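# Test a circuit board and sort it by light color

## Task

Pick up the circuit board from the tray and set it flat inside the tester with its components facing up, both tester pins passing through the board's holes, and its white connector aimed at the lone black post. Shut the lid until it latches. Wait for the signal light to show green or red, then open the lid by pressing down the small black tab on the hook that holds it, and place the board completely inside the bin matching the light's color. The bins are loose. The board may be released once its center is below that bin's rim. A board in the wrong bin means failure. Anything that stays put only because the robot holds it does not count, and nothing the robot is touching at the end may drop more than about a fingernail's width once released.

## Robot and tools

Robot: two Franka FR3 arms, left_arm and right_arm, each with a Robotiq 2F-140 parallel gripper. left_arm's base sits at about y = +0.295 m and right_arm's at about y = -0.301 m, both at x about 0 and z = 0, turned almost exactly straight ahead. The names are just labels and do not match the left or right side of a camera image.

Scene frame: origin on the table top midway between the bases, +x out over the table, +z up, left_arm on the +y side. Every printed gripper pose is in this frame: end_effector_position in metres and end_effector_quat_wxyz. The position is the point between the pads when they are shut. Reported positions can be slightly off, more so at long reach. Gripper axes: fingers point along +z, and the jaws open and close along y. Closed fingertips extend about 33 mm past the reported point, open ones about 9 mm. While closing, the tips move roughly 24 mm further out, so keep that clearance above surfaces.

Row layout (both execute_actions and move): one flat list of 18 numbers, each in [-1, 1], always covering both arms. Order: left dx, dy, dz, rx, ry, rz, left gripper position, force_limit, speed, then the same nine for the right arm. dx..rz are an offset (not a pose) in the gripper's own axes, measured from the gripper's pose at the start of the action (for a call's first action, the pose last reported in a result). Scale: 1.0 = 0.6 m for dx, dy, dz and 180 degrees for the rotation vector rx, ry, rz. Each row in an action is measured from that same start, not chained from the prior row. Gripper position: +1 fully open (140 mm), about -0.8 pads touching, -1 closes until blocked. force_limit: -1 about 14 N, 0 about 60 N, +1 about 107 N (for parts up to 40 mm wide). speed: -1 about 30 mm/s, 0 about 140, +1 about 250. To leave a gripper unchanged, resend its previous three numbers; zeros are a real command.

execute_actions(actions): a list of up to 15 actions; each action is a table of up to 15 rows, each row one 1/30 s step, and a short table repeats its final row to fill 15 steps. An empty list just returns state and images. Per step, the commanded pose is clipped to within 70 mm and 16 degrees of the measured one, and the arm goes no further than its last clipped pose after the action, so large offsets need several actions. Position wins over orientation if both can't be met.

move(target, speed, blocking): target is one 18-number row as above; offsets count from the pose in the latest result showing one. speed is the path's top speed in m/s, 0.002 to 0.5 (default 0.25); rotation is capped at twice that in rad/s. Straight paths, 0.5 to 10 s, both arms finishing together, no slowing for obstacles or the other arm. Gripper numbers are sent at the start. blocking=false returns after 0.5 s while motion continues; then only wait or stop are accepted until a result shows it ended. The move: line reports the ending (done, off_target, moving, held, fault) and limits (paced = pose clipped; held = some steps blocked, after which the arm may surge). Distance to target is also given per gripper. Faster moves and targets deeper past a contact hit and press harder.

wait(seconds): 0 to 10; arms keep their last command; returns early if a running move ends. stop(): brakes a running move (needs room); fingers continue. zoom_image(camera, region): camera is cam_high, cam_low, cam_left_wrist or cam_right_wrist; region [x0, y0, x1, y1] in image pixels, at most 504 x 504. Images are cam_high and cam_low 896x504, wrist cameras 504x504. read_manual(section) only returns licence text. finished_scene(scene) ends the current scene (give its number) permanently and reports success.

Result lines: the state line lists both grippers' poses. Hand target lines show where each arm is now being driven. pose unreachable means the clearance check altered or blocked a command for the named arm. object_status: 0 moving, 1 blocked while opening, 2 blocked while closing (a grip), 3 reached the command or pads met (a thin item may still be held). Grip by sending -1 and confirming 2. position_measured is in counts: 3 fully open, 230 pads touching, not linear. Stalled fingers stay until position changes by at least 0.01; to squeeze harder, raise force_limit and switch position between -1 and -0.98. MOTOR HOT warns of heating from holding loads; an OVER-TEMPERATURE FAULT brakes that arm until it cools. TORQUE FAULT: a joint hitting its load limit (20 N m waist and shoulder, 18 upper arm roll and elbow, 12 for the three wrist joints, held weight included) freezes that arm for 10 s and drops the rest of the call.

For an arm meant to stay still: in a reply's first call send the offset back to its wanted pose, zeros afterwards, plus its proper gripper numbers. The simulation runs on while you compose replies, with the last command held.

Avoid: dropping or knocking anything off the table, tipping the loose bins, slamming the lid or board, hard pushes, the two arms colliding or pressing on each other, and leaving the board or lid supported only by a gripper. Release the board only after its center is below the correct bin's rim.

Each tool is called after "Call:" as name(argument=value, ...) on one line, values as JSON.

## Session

Call:
execute_actions(actions=[])

Scene clock: 0.00 s.
left_arm: end_effector_position=(+0.5621, +0.2638, +0.4302) position_measured=3 object_status=3 end_effector_quat_wxyz=(-0.000, +0.913, -0.407, +0.021) | right_arm: end_effector_position=(+0.2630, -0.8994, +0.1789) position_measured=3 object_status=3 end_effector_quat_wxyz=(+0.093, +0.885, +0.203, -0.408)
Joint positions: left_arm=[-0.004 -0.017 -0.015 -1.556 -0.015  1.577 -0.781] | right_arm=[-0.877  0.57   0.074 -1.549 -0.853  1.693 -2.518]
Joint velocities: left_arm=[ 0.001  0.001 -0.    -0.001  0.    -0.001 -0.001] | right_arm=[ 0.     0.001  0.001  0.001  0.001  0.001 -0.001]
Hand target (left_arm): +0.562, +0.264, +0.430; -0.000, +0.913, -0.407, +0.021
Hand target (right_arm): +0.263, -0.899, +0.179; +0.093, +0.885, +0.203, -0.408
camera_calibration (this result's frames):
cam_right_wrist: T_world_to_cam=[[0.381655, -0.92143, 0.0728515, -0.940092], [-0.398966, -0.0931273, 0.912225, -0.127304], [-0.833766, -0.37722, -0.403161, 0.124462], [0, 0, 0, 1]] pos_world=[0.411773, -0.831134, 0.234795]

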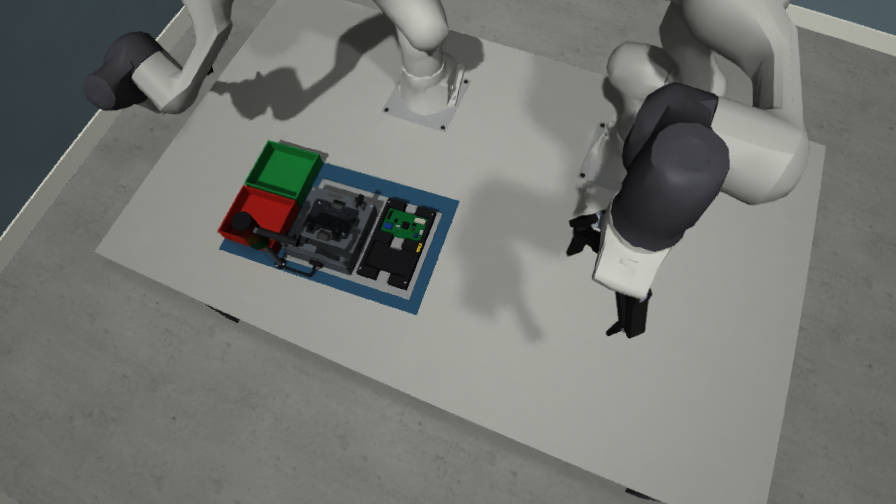

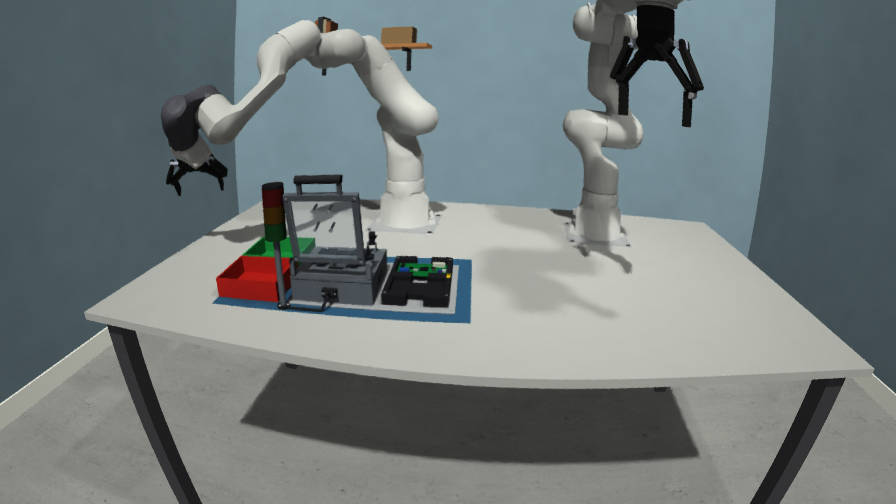

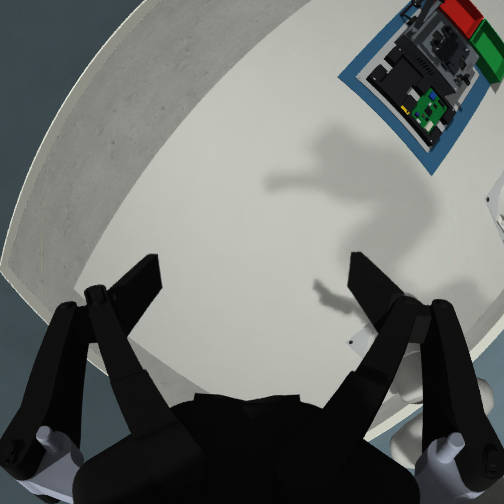

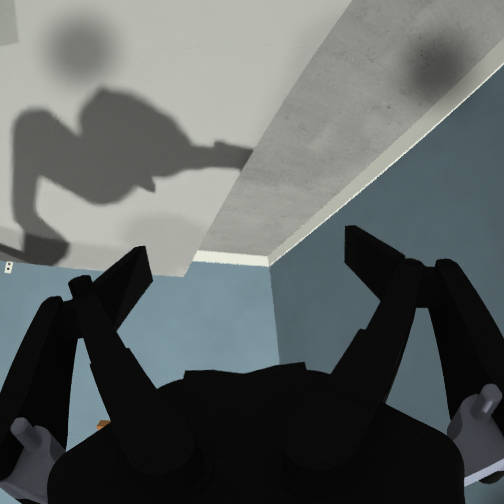

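Call:
zoom_image(camera="cam_high", region=[200,120,480,330])

Call:
zoom_image(camera="cam_low", region=[200,160,490,330])

Region (200, 120, 480, 330) of cam_high's 896x504 image, scaled by 1.800, with more detail than that image has; it fills the top 378 rows of this view, and the rest is white.

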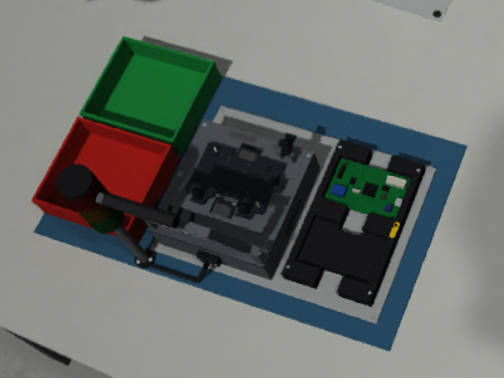

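Region (200, 160, 490, 330) of cam_low's 896x504 image, scaled by 1.738, with more detail than that image has; it fills the top 295 rows of this view, and the rest is white.

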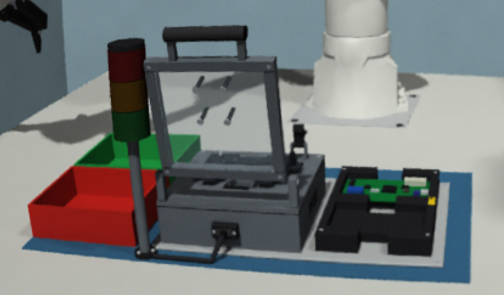

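Call:
move(target=[0,0,0,0,0,0,1,0,0,0.347,-0.904,-0.69,0.2748,0.1728,0.5968,0.3,-0.3,0], speed=0.3)

Scene clock: 70.27 s.
left_arm: end_effector_position=(+0.5621, +0.2638, +0.4302) position_measured=3 object_status=3 end_effector_quat_wxyz=(-0.000, +0.913, -0.407, +0.021) | right_arm: end_effector_position=(+0.4442, -0.2248, +0.2912) position_measured=91 object_status=3 end_effector_quat_wxyz=(-0.005, +0.709, -0.705, +0.013)
Joint positions: left_arm=[-0.004 -0.017 -0.015 -1.556 -0.015  1.577 -0.781] | right_arm=[-0.699 -0.509  0.742 -2.257  0.342  1.876 -0.119]
Joint velocities: left_arm=[0.    0.    0.    0.001 0.001 0.    0.001] | right_arm=[-0.002 -0.001  0.003  0.001  0.004 -0.003  0.027]
Hand target (left_arm): +0.562, +0.264, +0.430; -0.000, +0.913, -0.407, +0.021
Hand target (right_arm): +0.444, -0.224, +0.292; -0.005, +0.704, -0.710, +0.012
Off the commanded pose (left_arm): 0.000 m, 0 deg.
Off the commanded pose (right_arm): 0.015 m, 2 deg.
move: off_target (right_arm)
camera_calibration (this result's frames):
cam_left_wrist: T_world_to_cam=[[-0.765479, -0.641095, -0.0551188, 0.628215], [-0.625943, 0.722051, 0.294683, 0.0504933], [-0.149121, 0.260075, -0.954004, 0.602428], [0, 0, 0, 1]] pos_world=[0.602327, 0.20961, 0.594466]
cam_right_wrist: T_world_to_cam=[[-0.995844, 0.0884793, -0.0216118, 0.470647], [0.0788607, 0.956331, 0.281446, 0.112758], [0.0455701, 0.278572, -0.959334, 0.494065], [0, 0, 0, 1]] pos_world=[0.437284, -0.287109, 0.452409]

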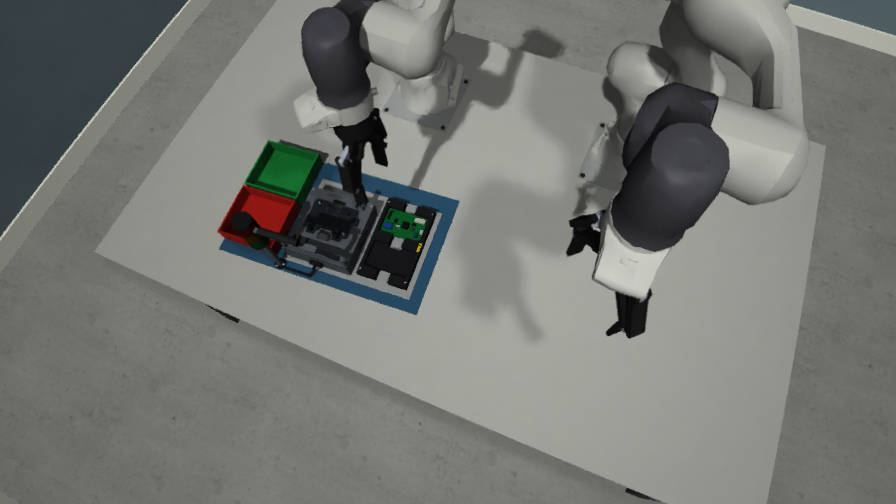

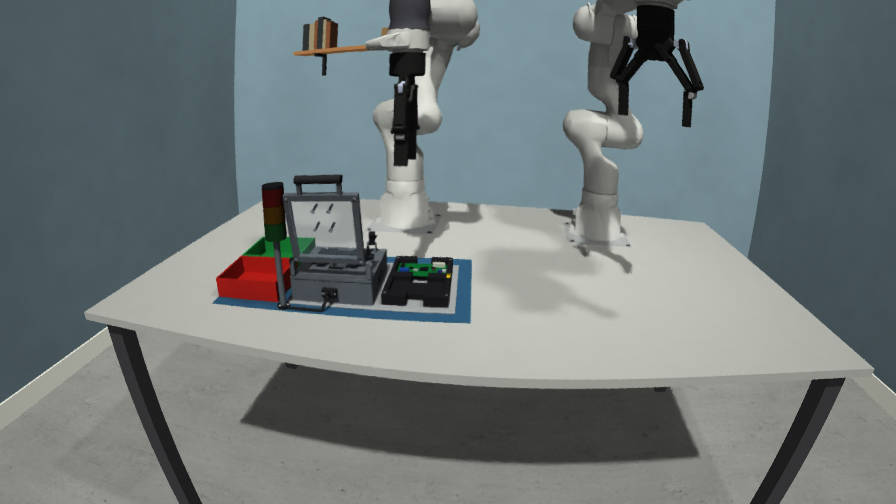

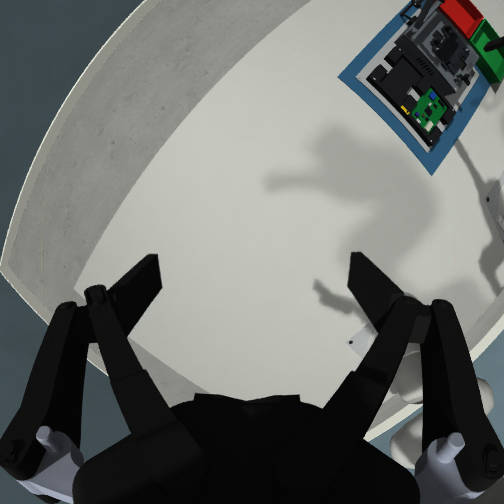

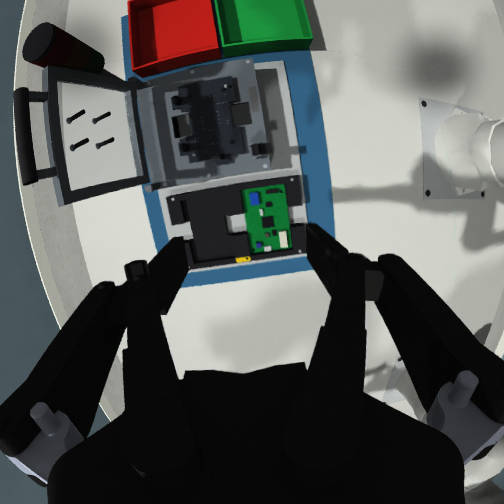

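Call:
zoom_image(camera="cam_right_wrist", region=[130,50,330,290])

Region (130, 50, 330, 290) of cam_right_wrist's 504x504 image, scaled by 2.100, with more detail than that image has.

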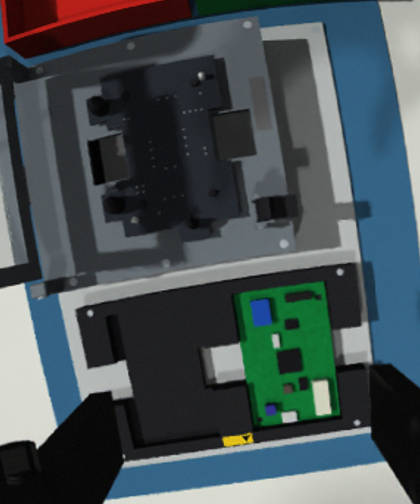

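Call:
move(target=[0,0,0,0,0,0,1,0,0,-0.046,0.060,0.268,-0.008,-0.004,0,0.3,-0.3,0], speed=0.2)

Scene clock: 92.17 s.
left_arm: end_effector_position=(+0.5621, +0.2638, +0.4302) position_measured=3 object_status=3 end_effector_quat_wxyz=(-0.000, +0.913, -0.407, +0.021) | right_arm: end_effector_position=(+0.4108, -0.1973, +0.1298) position_measured=91 object_status=3 end_effector_quat_wxyz=(+0.002, +0.713, -0.701, -0.001)
Joint positions: left_arm=[-0.004 -0.017 -0.015 -1.556 -0.015  1.577 -0.781] | right_arm=[-0.714 -0.402  0.961 -2.568  0.435  2.277 -0.094]
Joint velocities: left_arm=[ 0.     0.001 -0.001  0.001 -0.    -0.     0.002] | right_arm=[-0.005 -0.     0.005  0.001  0.002  0.013  0.004]
Hand target (left_arm): +0.562, +0.264, +0.430; -0.000, +0.913, -0.407, +0.021
Hand target (right_arm): +0.412, -0.197, +0.130; -0.000, +0.710, -0.704, -0.000
Off the commanded pose (left_arm): 0.000 m, 0 deg.
Off the commanded pose (right_arm): 0.002 m, 1 deg.
move: done
camera_calibration (this result's frames):
cam_left_wrist: T_world_to_cam=[[-0.765479, -0.641095, -0.0551188, 0.628215], [-0.625943, 0.722051, 0.294683, 0.0504935], [-0.149121, 0.260075, -0.954004, 0.602429], [0, 0, 0, 1]] pos_world=[0.602327, 0.20961, 0.594466]
cam_right_wrist: T_world_to_cam=[[-0.99699, 0.0770591, 0.00851847, 0.425746], [0.0762399, 0.954532, 0.288194, 0.134324], [0.0140768, 0.287976, -0.957534, 0.347585], [0, 0, 0, 1]] pos_world=[0.40933, -0.261121, 0.290486]

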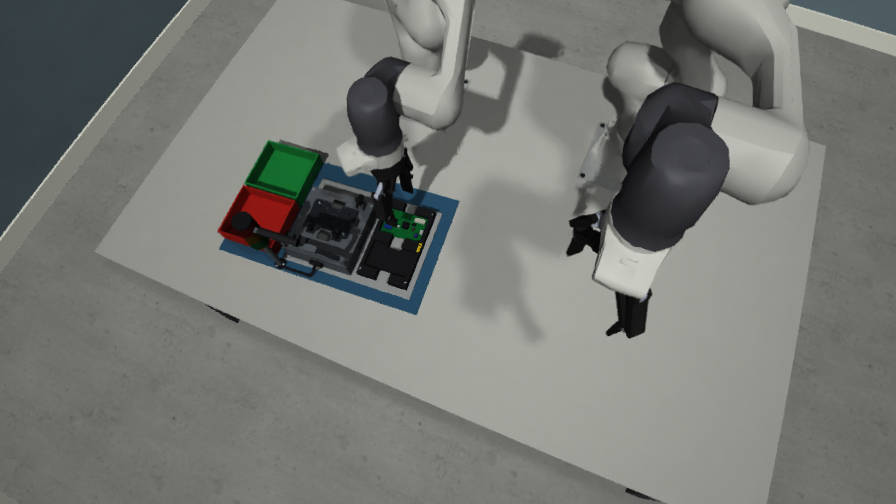

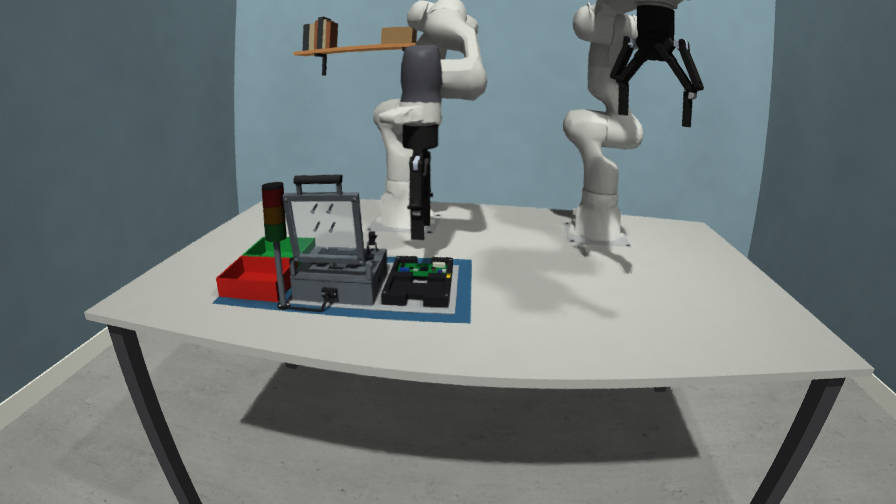

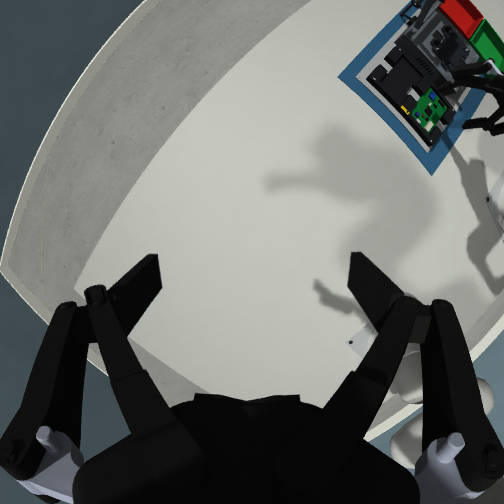

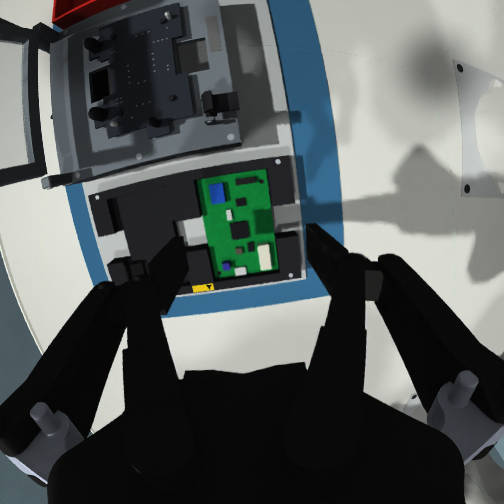

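Call:
zoom_image(camera="cam_right_wrist", region=[140,140,340,310])

Region (140, 140, 340, 310) of cam_right_wrist's 504x504 image, scaled by 2.520, with more detail than that image has; it fills the top 428 rows of this view, and the rest is white.

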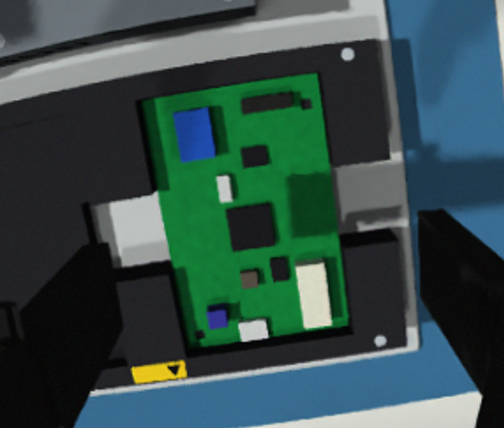

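Call:
move(target=[0,0,0,0,0,0,1,0,0,-0.004,-0.012,0.092,0,0,-0.014,0.3,-0.3,0], speed=0.1)

Scene clock: 131.87 s.
left_arm: end_effector_position=(+0.5621, +0.2638, +0.4302) position_measured=3 object_status=3 end_effector_quat_wxyz=(-0.000, +0.913, -0.407, +0.021) | right_arm: end_effector_position=(+0.4147, -0.1948, +0.0727) position_measured=91 object_status=3 end_effector_quat_wxyz=(+0.005, +0.732, -0.682, -0.003)
Joint positions: left_arm=[-0.004 -0.017 -0.015 -1.556 -0.015  1.577 -0.781] | right_arm=[-0.864 -0.211  1.14  -2.601  0.313  2.475 -0.047]
Joint velocities: left_arm=[ 0.    -0.    -0.     0.    -0.     0.     0.001] | right_arm=[-0.015  0.     0.018  0.001 -0.     0.009  0.018]
Hand target (left_arm): +0.562, +0.264, +0.430; -0.000, +0.913, -0.407, +0.021
Hand target (right_arm): +0.417, -0.194, +0.073; +0.003, +0.729, -0.684, -0.001
Off the commanded pose (left_arm): 0.000 m, 0 deg.
Off the commanded pose (right_arm): 0.004 m, 1 deg.
move: off_target (right_arm)
camera_calibration (this result's frames):
cam_left_wrist: T_world_to_cam=[[-0.765479, -0.641095, -0.0551187, 0.628215], [-0.625943, 0.722051, 0.294683, 0.0504933], [-0.149121, 0.260075, -0.954004, 0.602429], [0, 0, 0, 1]] pos_world=[0.602327, 0.209611, 0.594466]
cam_right_wrist: T_world_to_cam=[[-0.999607, 0.0226574, 0.0164901, 0.419776], [0.0264318, 0.957786, 0.286263, 0.169491], [-0.00930804, 0.286586, -0.958009, 0.301645], [0, 0, 0, 1]] pos_world=[0.417939, -0.258295, 0.233537]

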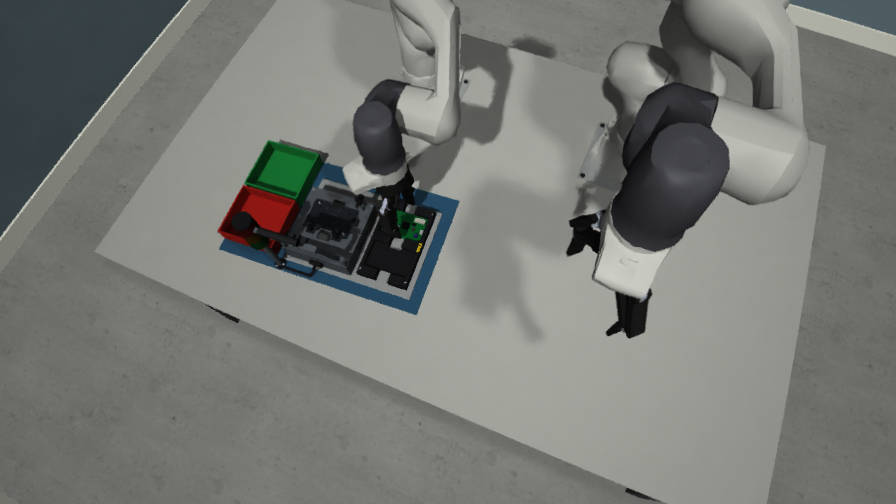

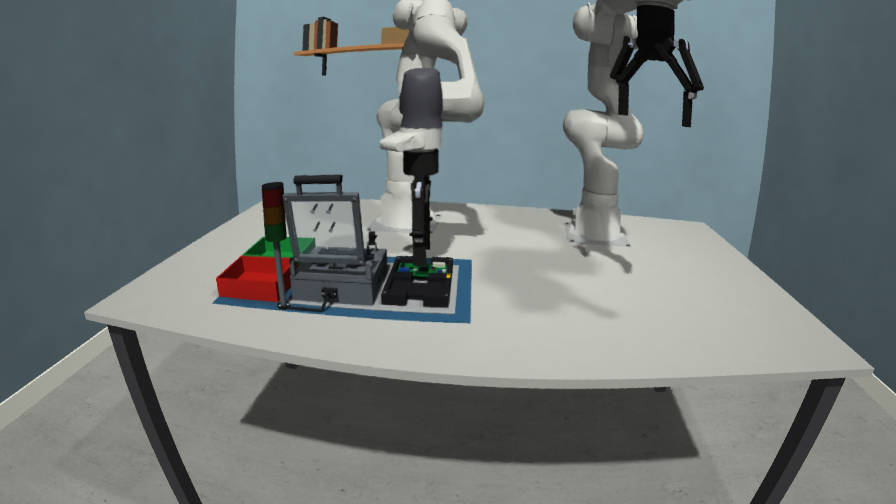

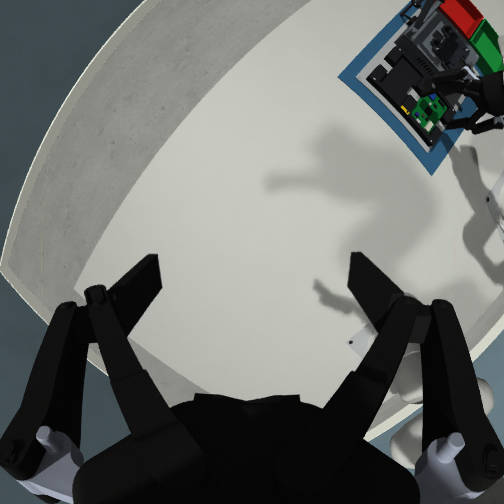

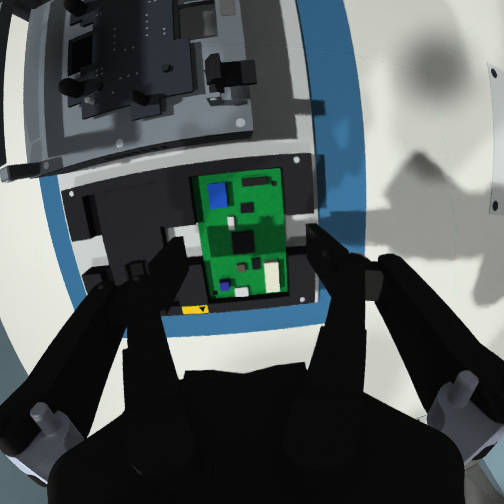

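Call:
execute_actions(actions=[])

Call:
zoom_image(camera="cam_right_wrist", region=[150,150,350,320])

Scene clock: 133.57 s.
left_arm: end_effector_position=(+0.5621, +0.2638, +0.4302) position_measured=3 object_status=3 end_effector_quat_wxyz=(-0.000, +0.913, -0.407, +0.021) | right_arm: end_effector_position=(+0.4153, -0.1947, +0.0729) position_measured=91 object_status=3 end_effector_quat_wxyz=(+0.005, +0.730, -0.684, -0.003)
Joint positions: left_arm=[-0.004 -0.017 -0.015 -1.556 -0.015  1.577 -0.781] | right_arm=[-0.865 -0.211  1.141 -2.6    0.313  2.476 -0.041]
Joint velocities: left_arm=[-0.    -0.    -0.    -0.001 -0.    -0.     0.001] | right_arm=[ 0.001 -0.     0.     0.001 -0.    -0.002 -0.   ]
Hand target (left_arm): +0.562, +0.264, +0.430; -0.000, +0.913, -0.407, +0.021
Hand target (right_arm): +0.417, -0.194, +0.073; +0.003, +0.729, -0.684, -0.001
Off the commanded pose (left_arm): 0.000 m, 0 deg.
Off the commanded pose (right_arm): 0.003 m, 0 deg.
camera_calibration (this result's frames):
cam_left_wrist: T_world_to_cam=[[-0.765479, -0.641095, -0.0551188, 0.628215], [-0.625942, 0.722051, 0.294683, 0.0504932], [-0.149121, 0.260075, -0.954004, 0.602428], [0, 0, 0, 1]] pos_world=[0.602327, 0.20961, 0.594466]
cam_right_wrist: T_world_to_cam=[[-0.999505, 0.0277423, 0.014862, 0.421437], [0.0308366, 0.957685, 0.286161, 0.167553], [-0.0062943, 0.286478, -0.958066, 0.300489], [0, 0, 0, 1]] pos_world=[0.417953, -0.258238, 0.233678]

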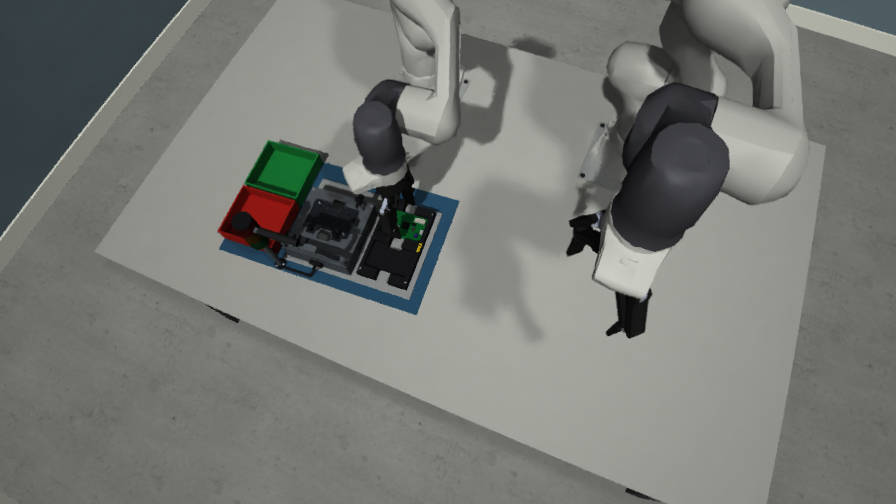

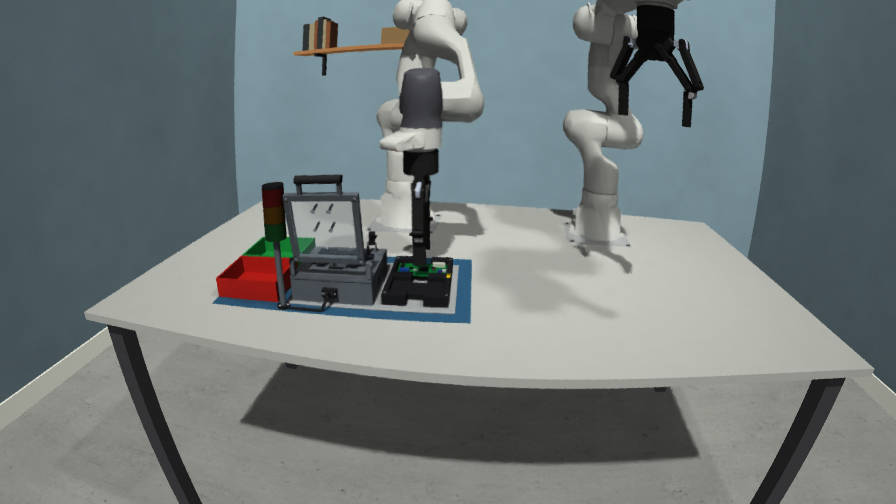

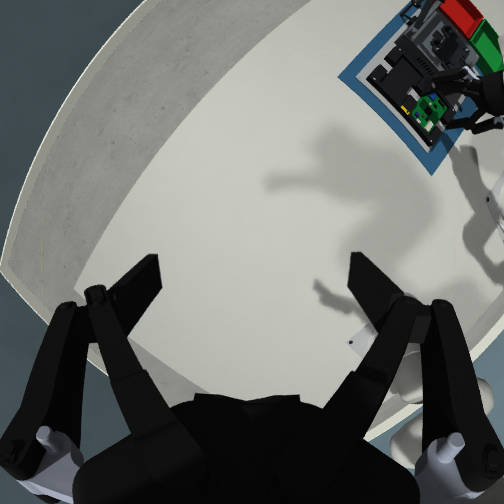

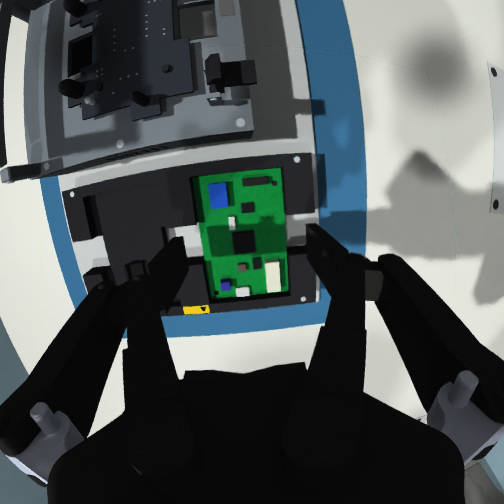

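Region (150, 150, 350, 320) of cam_right_wrist's 504x504 image, scaled by 2.520, with more detail than that image has; it fills the top 428 rows of this view, and the rest is white.

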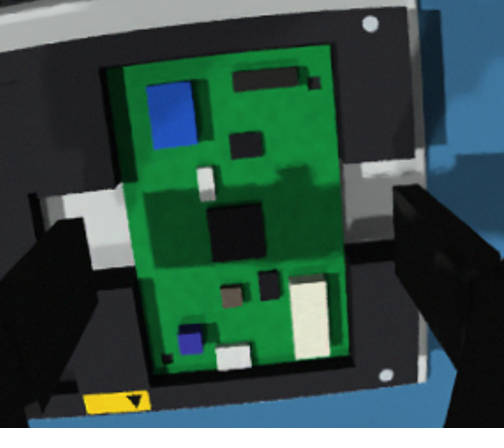

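Call:
move(target=[0,0,0,0,0,0,1,0,0,-0.002,-0.005,0.03,-0.002,0,0,0.3,-0.3,0], speed=0.03)

Call:
zoom_image(camera="cam_right_wrist", region=[150,150,350,320])

Scene clock: 167.87 s.
left_arm: end_effector_position=(+0.5621, +0.2638, +0.4302) position_measured=3 object_status=3 end_effector_quat_wxyz=(-0.000, +0.913, -0.407, +0.021) | right_arm: end_effector_position=(+0.4151, -0.1934, +0.0535) position_measured=91 object_status=3 end_effector_quat_wxyz=(+0.009, +0.736, -0.676, -0.008)
Joint positions: left_arm=[-0.004 -0.017 -0.015 -1.556 -0.015  1.577 -0.781] | right_arm=[-0.976 -0.107  1.242 -2.601  0.185  2.535  0.033]
Joint velocities: left_arm=[ 0.001  0.001 -0.     0.    -0.     0.     0.   ] | right_arm=[-0.039  0.009  0.041  0.    -0.036  0.013  0.063]
Hand target (left_arm): +0.562, +0.264, +0.430; -0.000, +0.913, -0.407, +0.021
Hand target (right_arm): +0.417, -0.193, +0.054; +0.007, +0.730, -0.683, -0.005
Off the commanded pose (left_arm): 0.000 m, 0 deg.
Off the commanded pose (right_arm): 0.003 m, 1 deg.
move: done
camera_calibration (this result's frames):
cam_left_wrist: T_world_to_cam=[[-0.765479, -0.641095, -0.0551186, 0.628215], [-0.625943, 0.722051, 0.294683, 0.0504934], [-0.149121, 0.260075, -0.954004, 0.602429], [0, 0, 0, 1]] pos_world=[0.602327, 0.20961, 0.594466]
cam_right_wrist: T_world_to_cam=[[-0.99957, 0.00819298, 0.0281715, 0.417077], [0.0159336, 0.957865, 0.286778, 0.177983], [-0.0246349, 0.287103, -0.957583, 0.289287], [0, 0, 0, 1]] pos_world=[0.421188, -0.256956, 0.214225]

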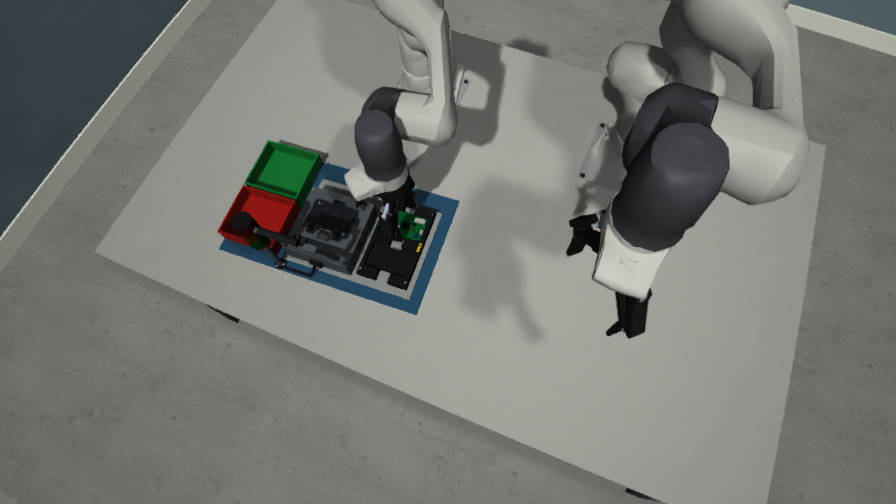

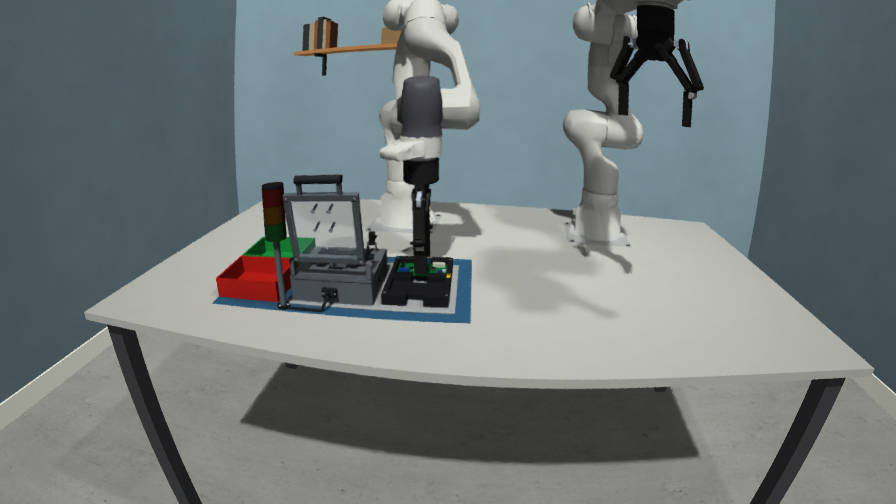

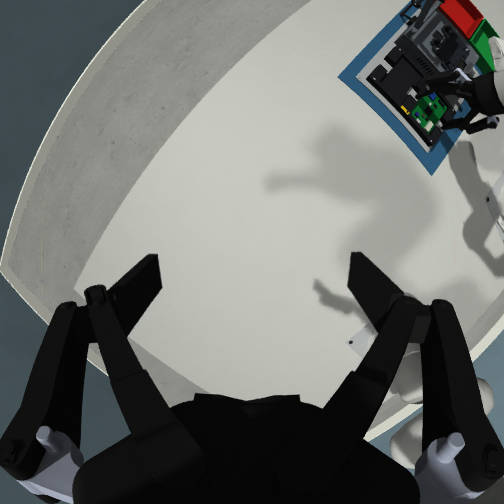

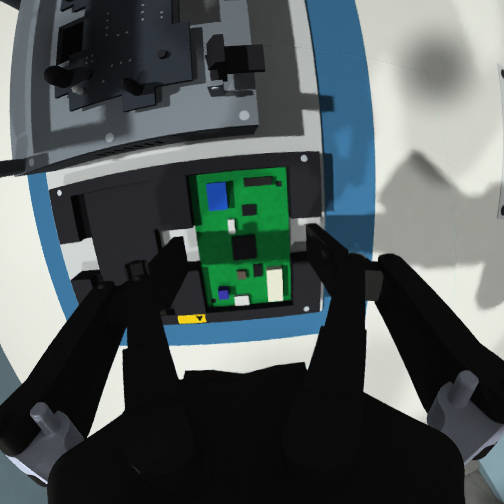

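Region (150, 150, 350, 320) of cam_right_wrist's 504x504 image, scaled by 2.520, with more detail than that image has; it fills the top 428 rows of this view, and the rest is white.

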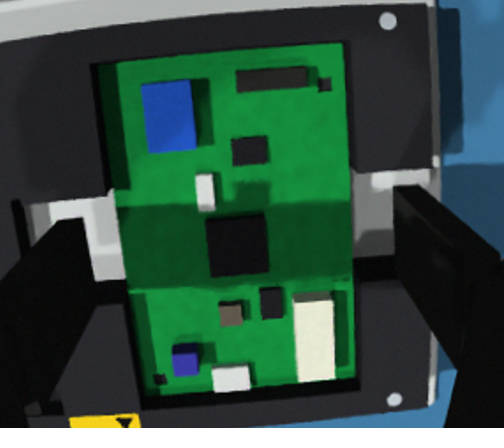

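Call:
wait(seconds=0.5)

Call:
zoom_image(camera="cam_right_wrist", region=[150,150,350,320])

Scene clock: 171.37 s.
left_arm: end_effector_position=(+0.5621, +0.2638, +0.4302) position_measured=3 object_status=3 end_effector_quat_wxyz=(-0.000, +0.913, -0.407, +0.021) | right_arm: end_effector_position=(+0.4157, -0.1936, +0.0535) position_measured=91 object_status=3 end_effector_quat_wxyz=(+0.009, +0.731, -0.682, -0.007)
Joint positions: left_arm=[-0.004 -0.017 -0.015 -1.556 -0.015  1.577 -0.781] | right_arm=[-0.979 -0.106  1.246 -2.601  0.181  2.537  0.052]
Joint velocities: left_arm=[ 0.     0.001  0.002 -0.     0.    -0.    -0.001] | right_arm=[-0.    -0.001  0.001 -0.001  0.    -0.     0.   ]
Hand target (left_arm): +0.562, +0.264, +0.430; -0.000, +0.913, -0.407, +0.021
Hand target (right_arm): +0.417, -0.193, +0.054; +0.007, +0.730, -0.683, -0.005
Off the commanded pose (left_arm): 0.000 m, 0 deg.
Off the commanded pose (right_arm): 0.003 m, 0 deg.
wait: 0.50 s; at rest from the start
camera_calibration (this result's frames):
cam_left_wrist: T_world_to_cam=[[-0.765479, -0.641095, -0.0551186, 0.628215], [-0.625942, 0.722051, 0.294683, 0.0504932], [-0.149121, 0.260075, -0.954004, 0.602428], [0, 0, 0, 1]] pos_world=[0.602327, 0.209611, 0.594466]
cam_right_wrist: T_world_to_cam=[[-0.99938, 0.0236013, 0.0261383, 0.420706], [0.0300752, 0.958122, 0.284777, 0.17247], [-0.0183225, 0.285387, -0.958237, 0.286389], [0, 0, 0, 1]] pos_world=[0.420505, -0.256908, 0.214317]

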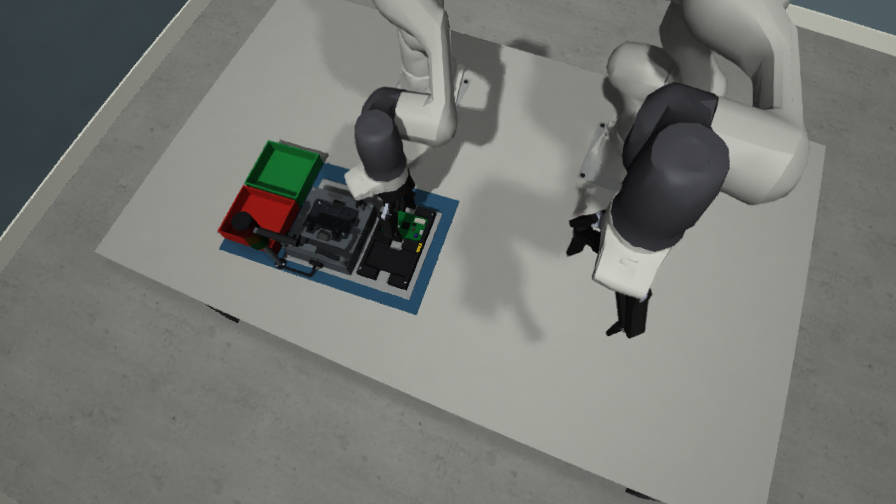

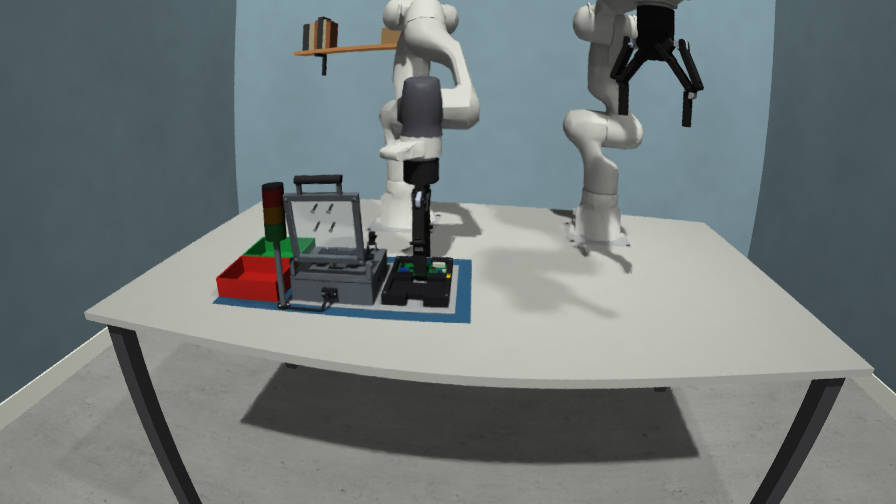

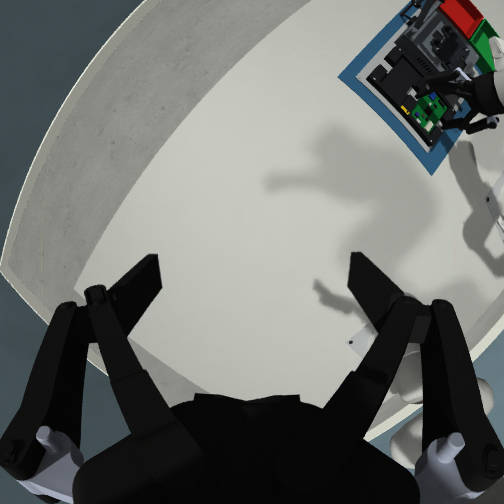

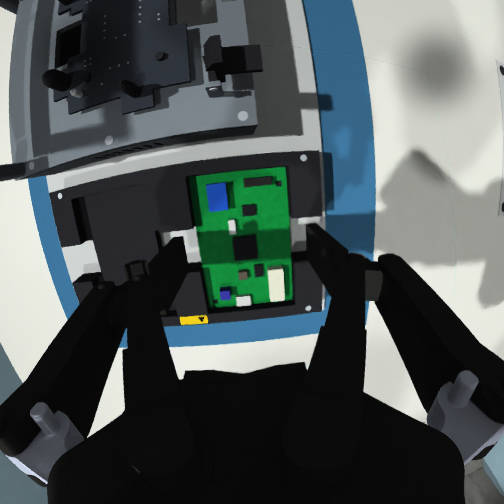

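Region (150, 150, 350, 320) of cam_right_wrist's 504x504 image, scaled by 2.520, with more detail than that image has; it fills the top 428 rows of this view, and the rest is white.

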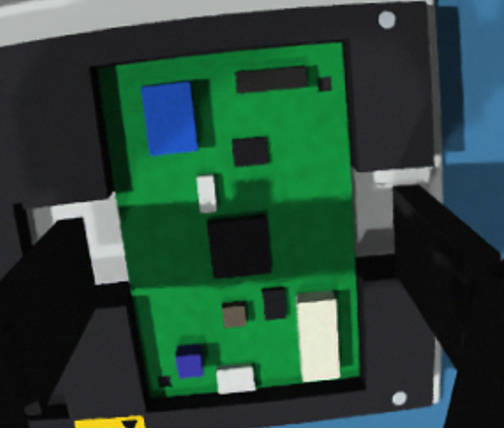

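Call:
move(target=[0,0,0,0,0,0,1,0,0,0,-0.005,0.022,0.008,-0.001,0,0.3,-0.3,0], speed=0.02)

Call:
zoom_image(camera="cam_right_wrist", region=[150,150,350,320])

Scene clock: 180.37 s.
left_arm: end_effector_position=(+0.5621, +0.2638, +0.4302) position_measured=3 object_status=3 end_effector_quat_wxyz=(-0.000, +0.913, -0.407, +0.021) | right_arm: end_effector_position=(+0.4163, -0.1932, +0.0396) position_measured=91 object_status=3 end_effector_quat_wxyz=(+0.000, +0.737, -0.676, -0.002)
Joint positions: left_arm=[-0.004 -0.017 -0.015 -1.556 -0.015  1.577 -0.781] | right_arm=[-1.025 -0.031  1.278 -2.627  0.064  2.616  0.119]
Joint velocities: left_arm=[ 0.002  0.001 -0.     0.     0.001  0.001  0.002] | right_arm=[-0.003  0.019  0.    -0.    -0.05   0.014  0.061]
Hand target (left_arm): +0.562, +0.264, +0.430; -0.000, +0.913, -0.407, +0.021
Hand target (right_arm): +0.418, -0.193, +0.040; -0.002, +0.732, -0.681, +0.000
Off the commanded pose (left_arm): 0.000 m, 0 deg.
Off the commanded pose (right_arm): 0.002 m, 1 deg.
move: done
camera_calibration (this result's frames):
cam_left_wrist: T_world_to_cam=[[-0.765479, -0.641095, -0.0551187, 0.628215], [-0.625943, 0.722051, 0.294683, 0.0504934], [-0.149121, 0.260075, -0.954004, 0.602428], [0, 0, 0, 1]] pos_world=[0.602327, 0.20961, 0.594466]
cam_right_wrist: T_world_to_cam=[[-0.999958, 0.00596809, 0.00695389, 0.419224], [0.00773389, 0.956671, 0.291069, 0.184791], [-0.00491545, 0.291111, -0.956677, 0.268483], [0, 0, 0, 1]] pos_world=[0.419097, -0.257445, 0.200149]

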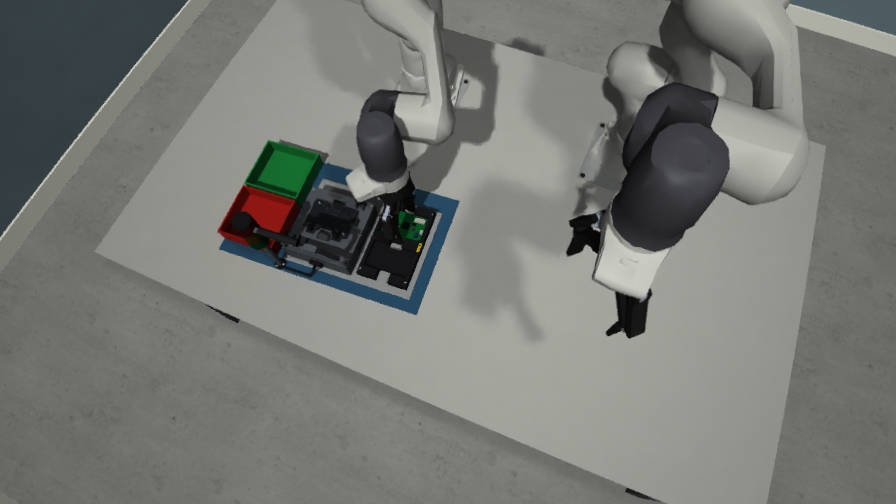

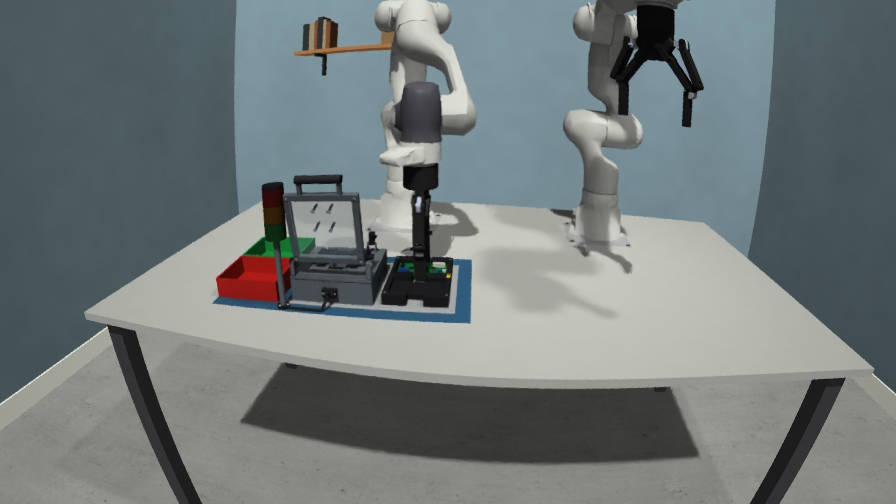

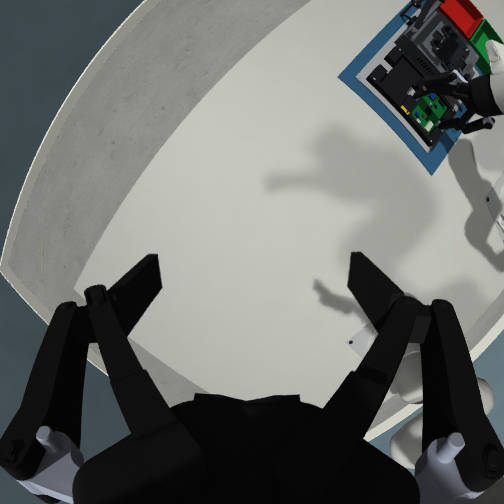

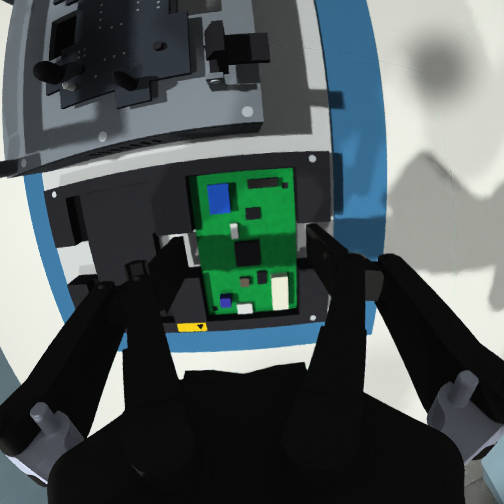

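Region (150, 150, 350, 320) of cam_right_wrist's 504x504 image, scaled by 2.520, with more detail than that image has; it fills the top 428 rows of this view, and the rest is white.

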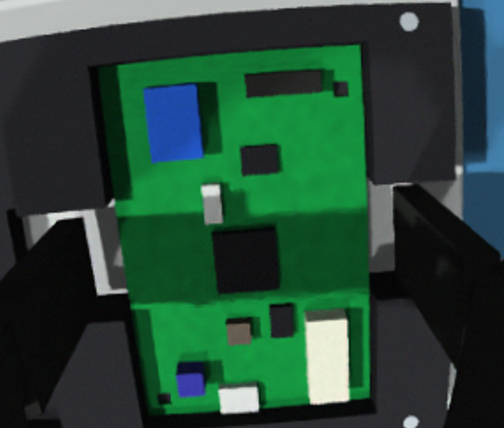

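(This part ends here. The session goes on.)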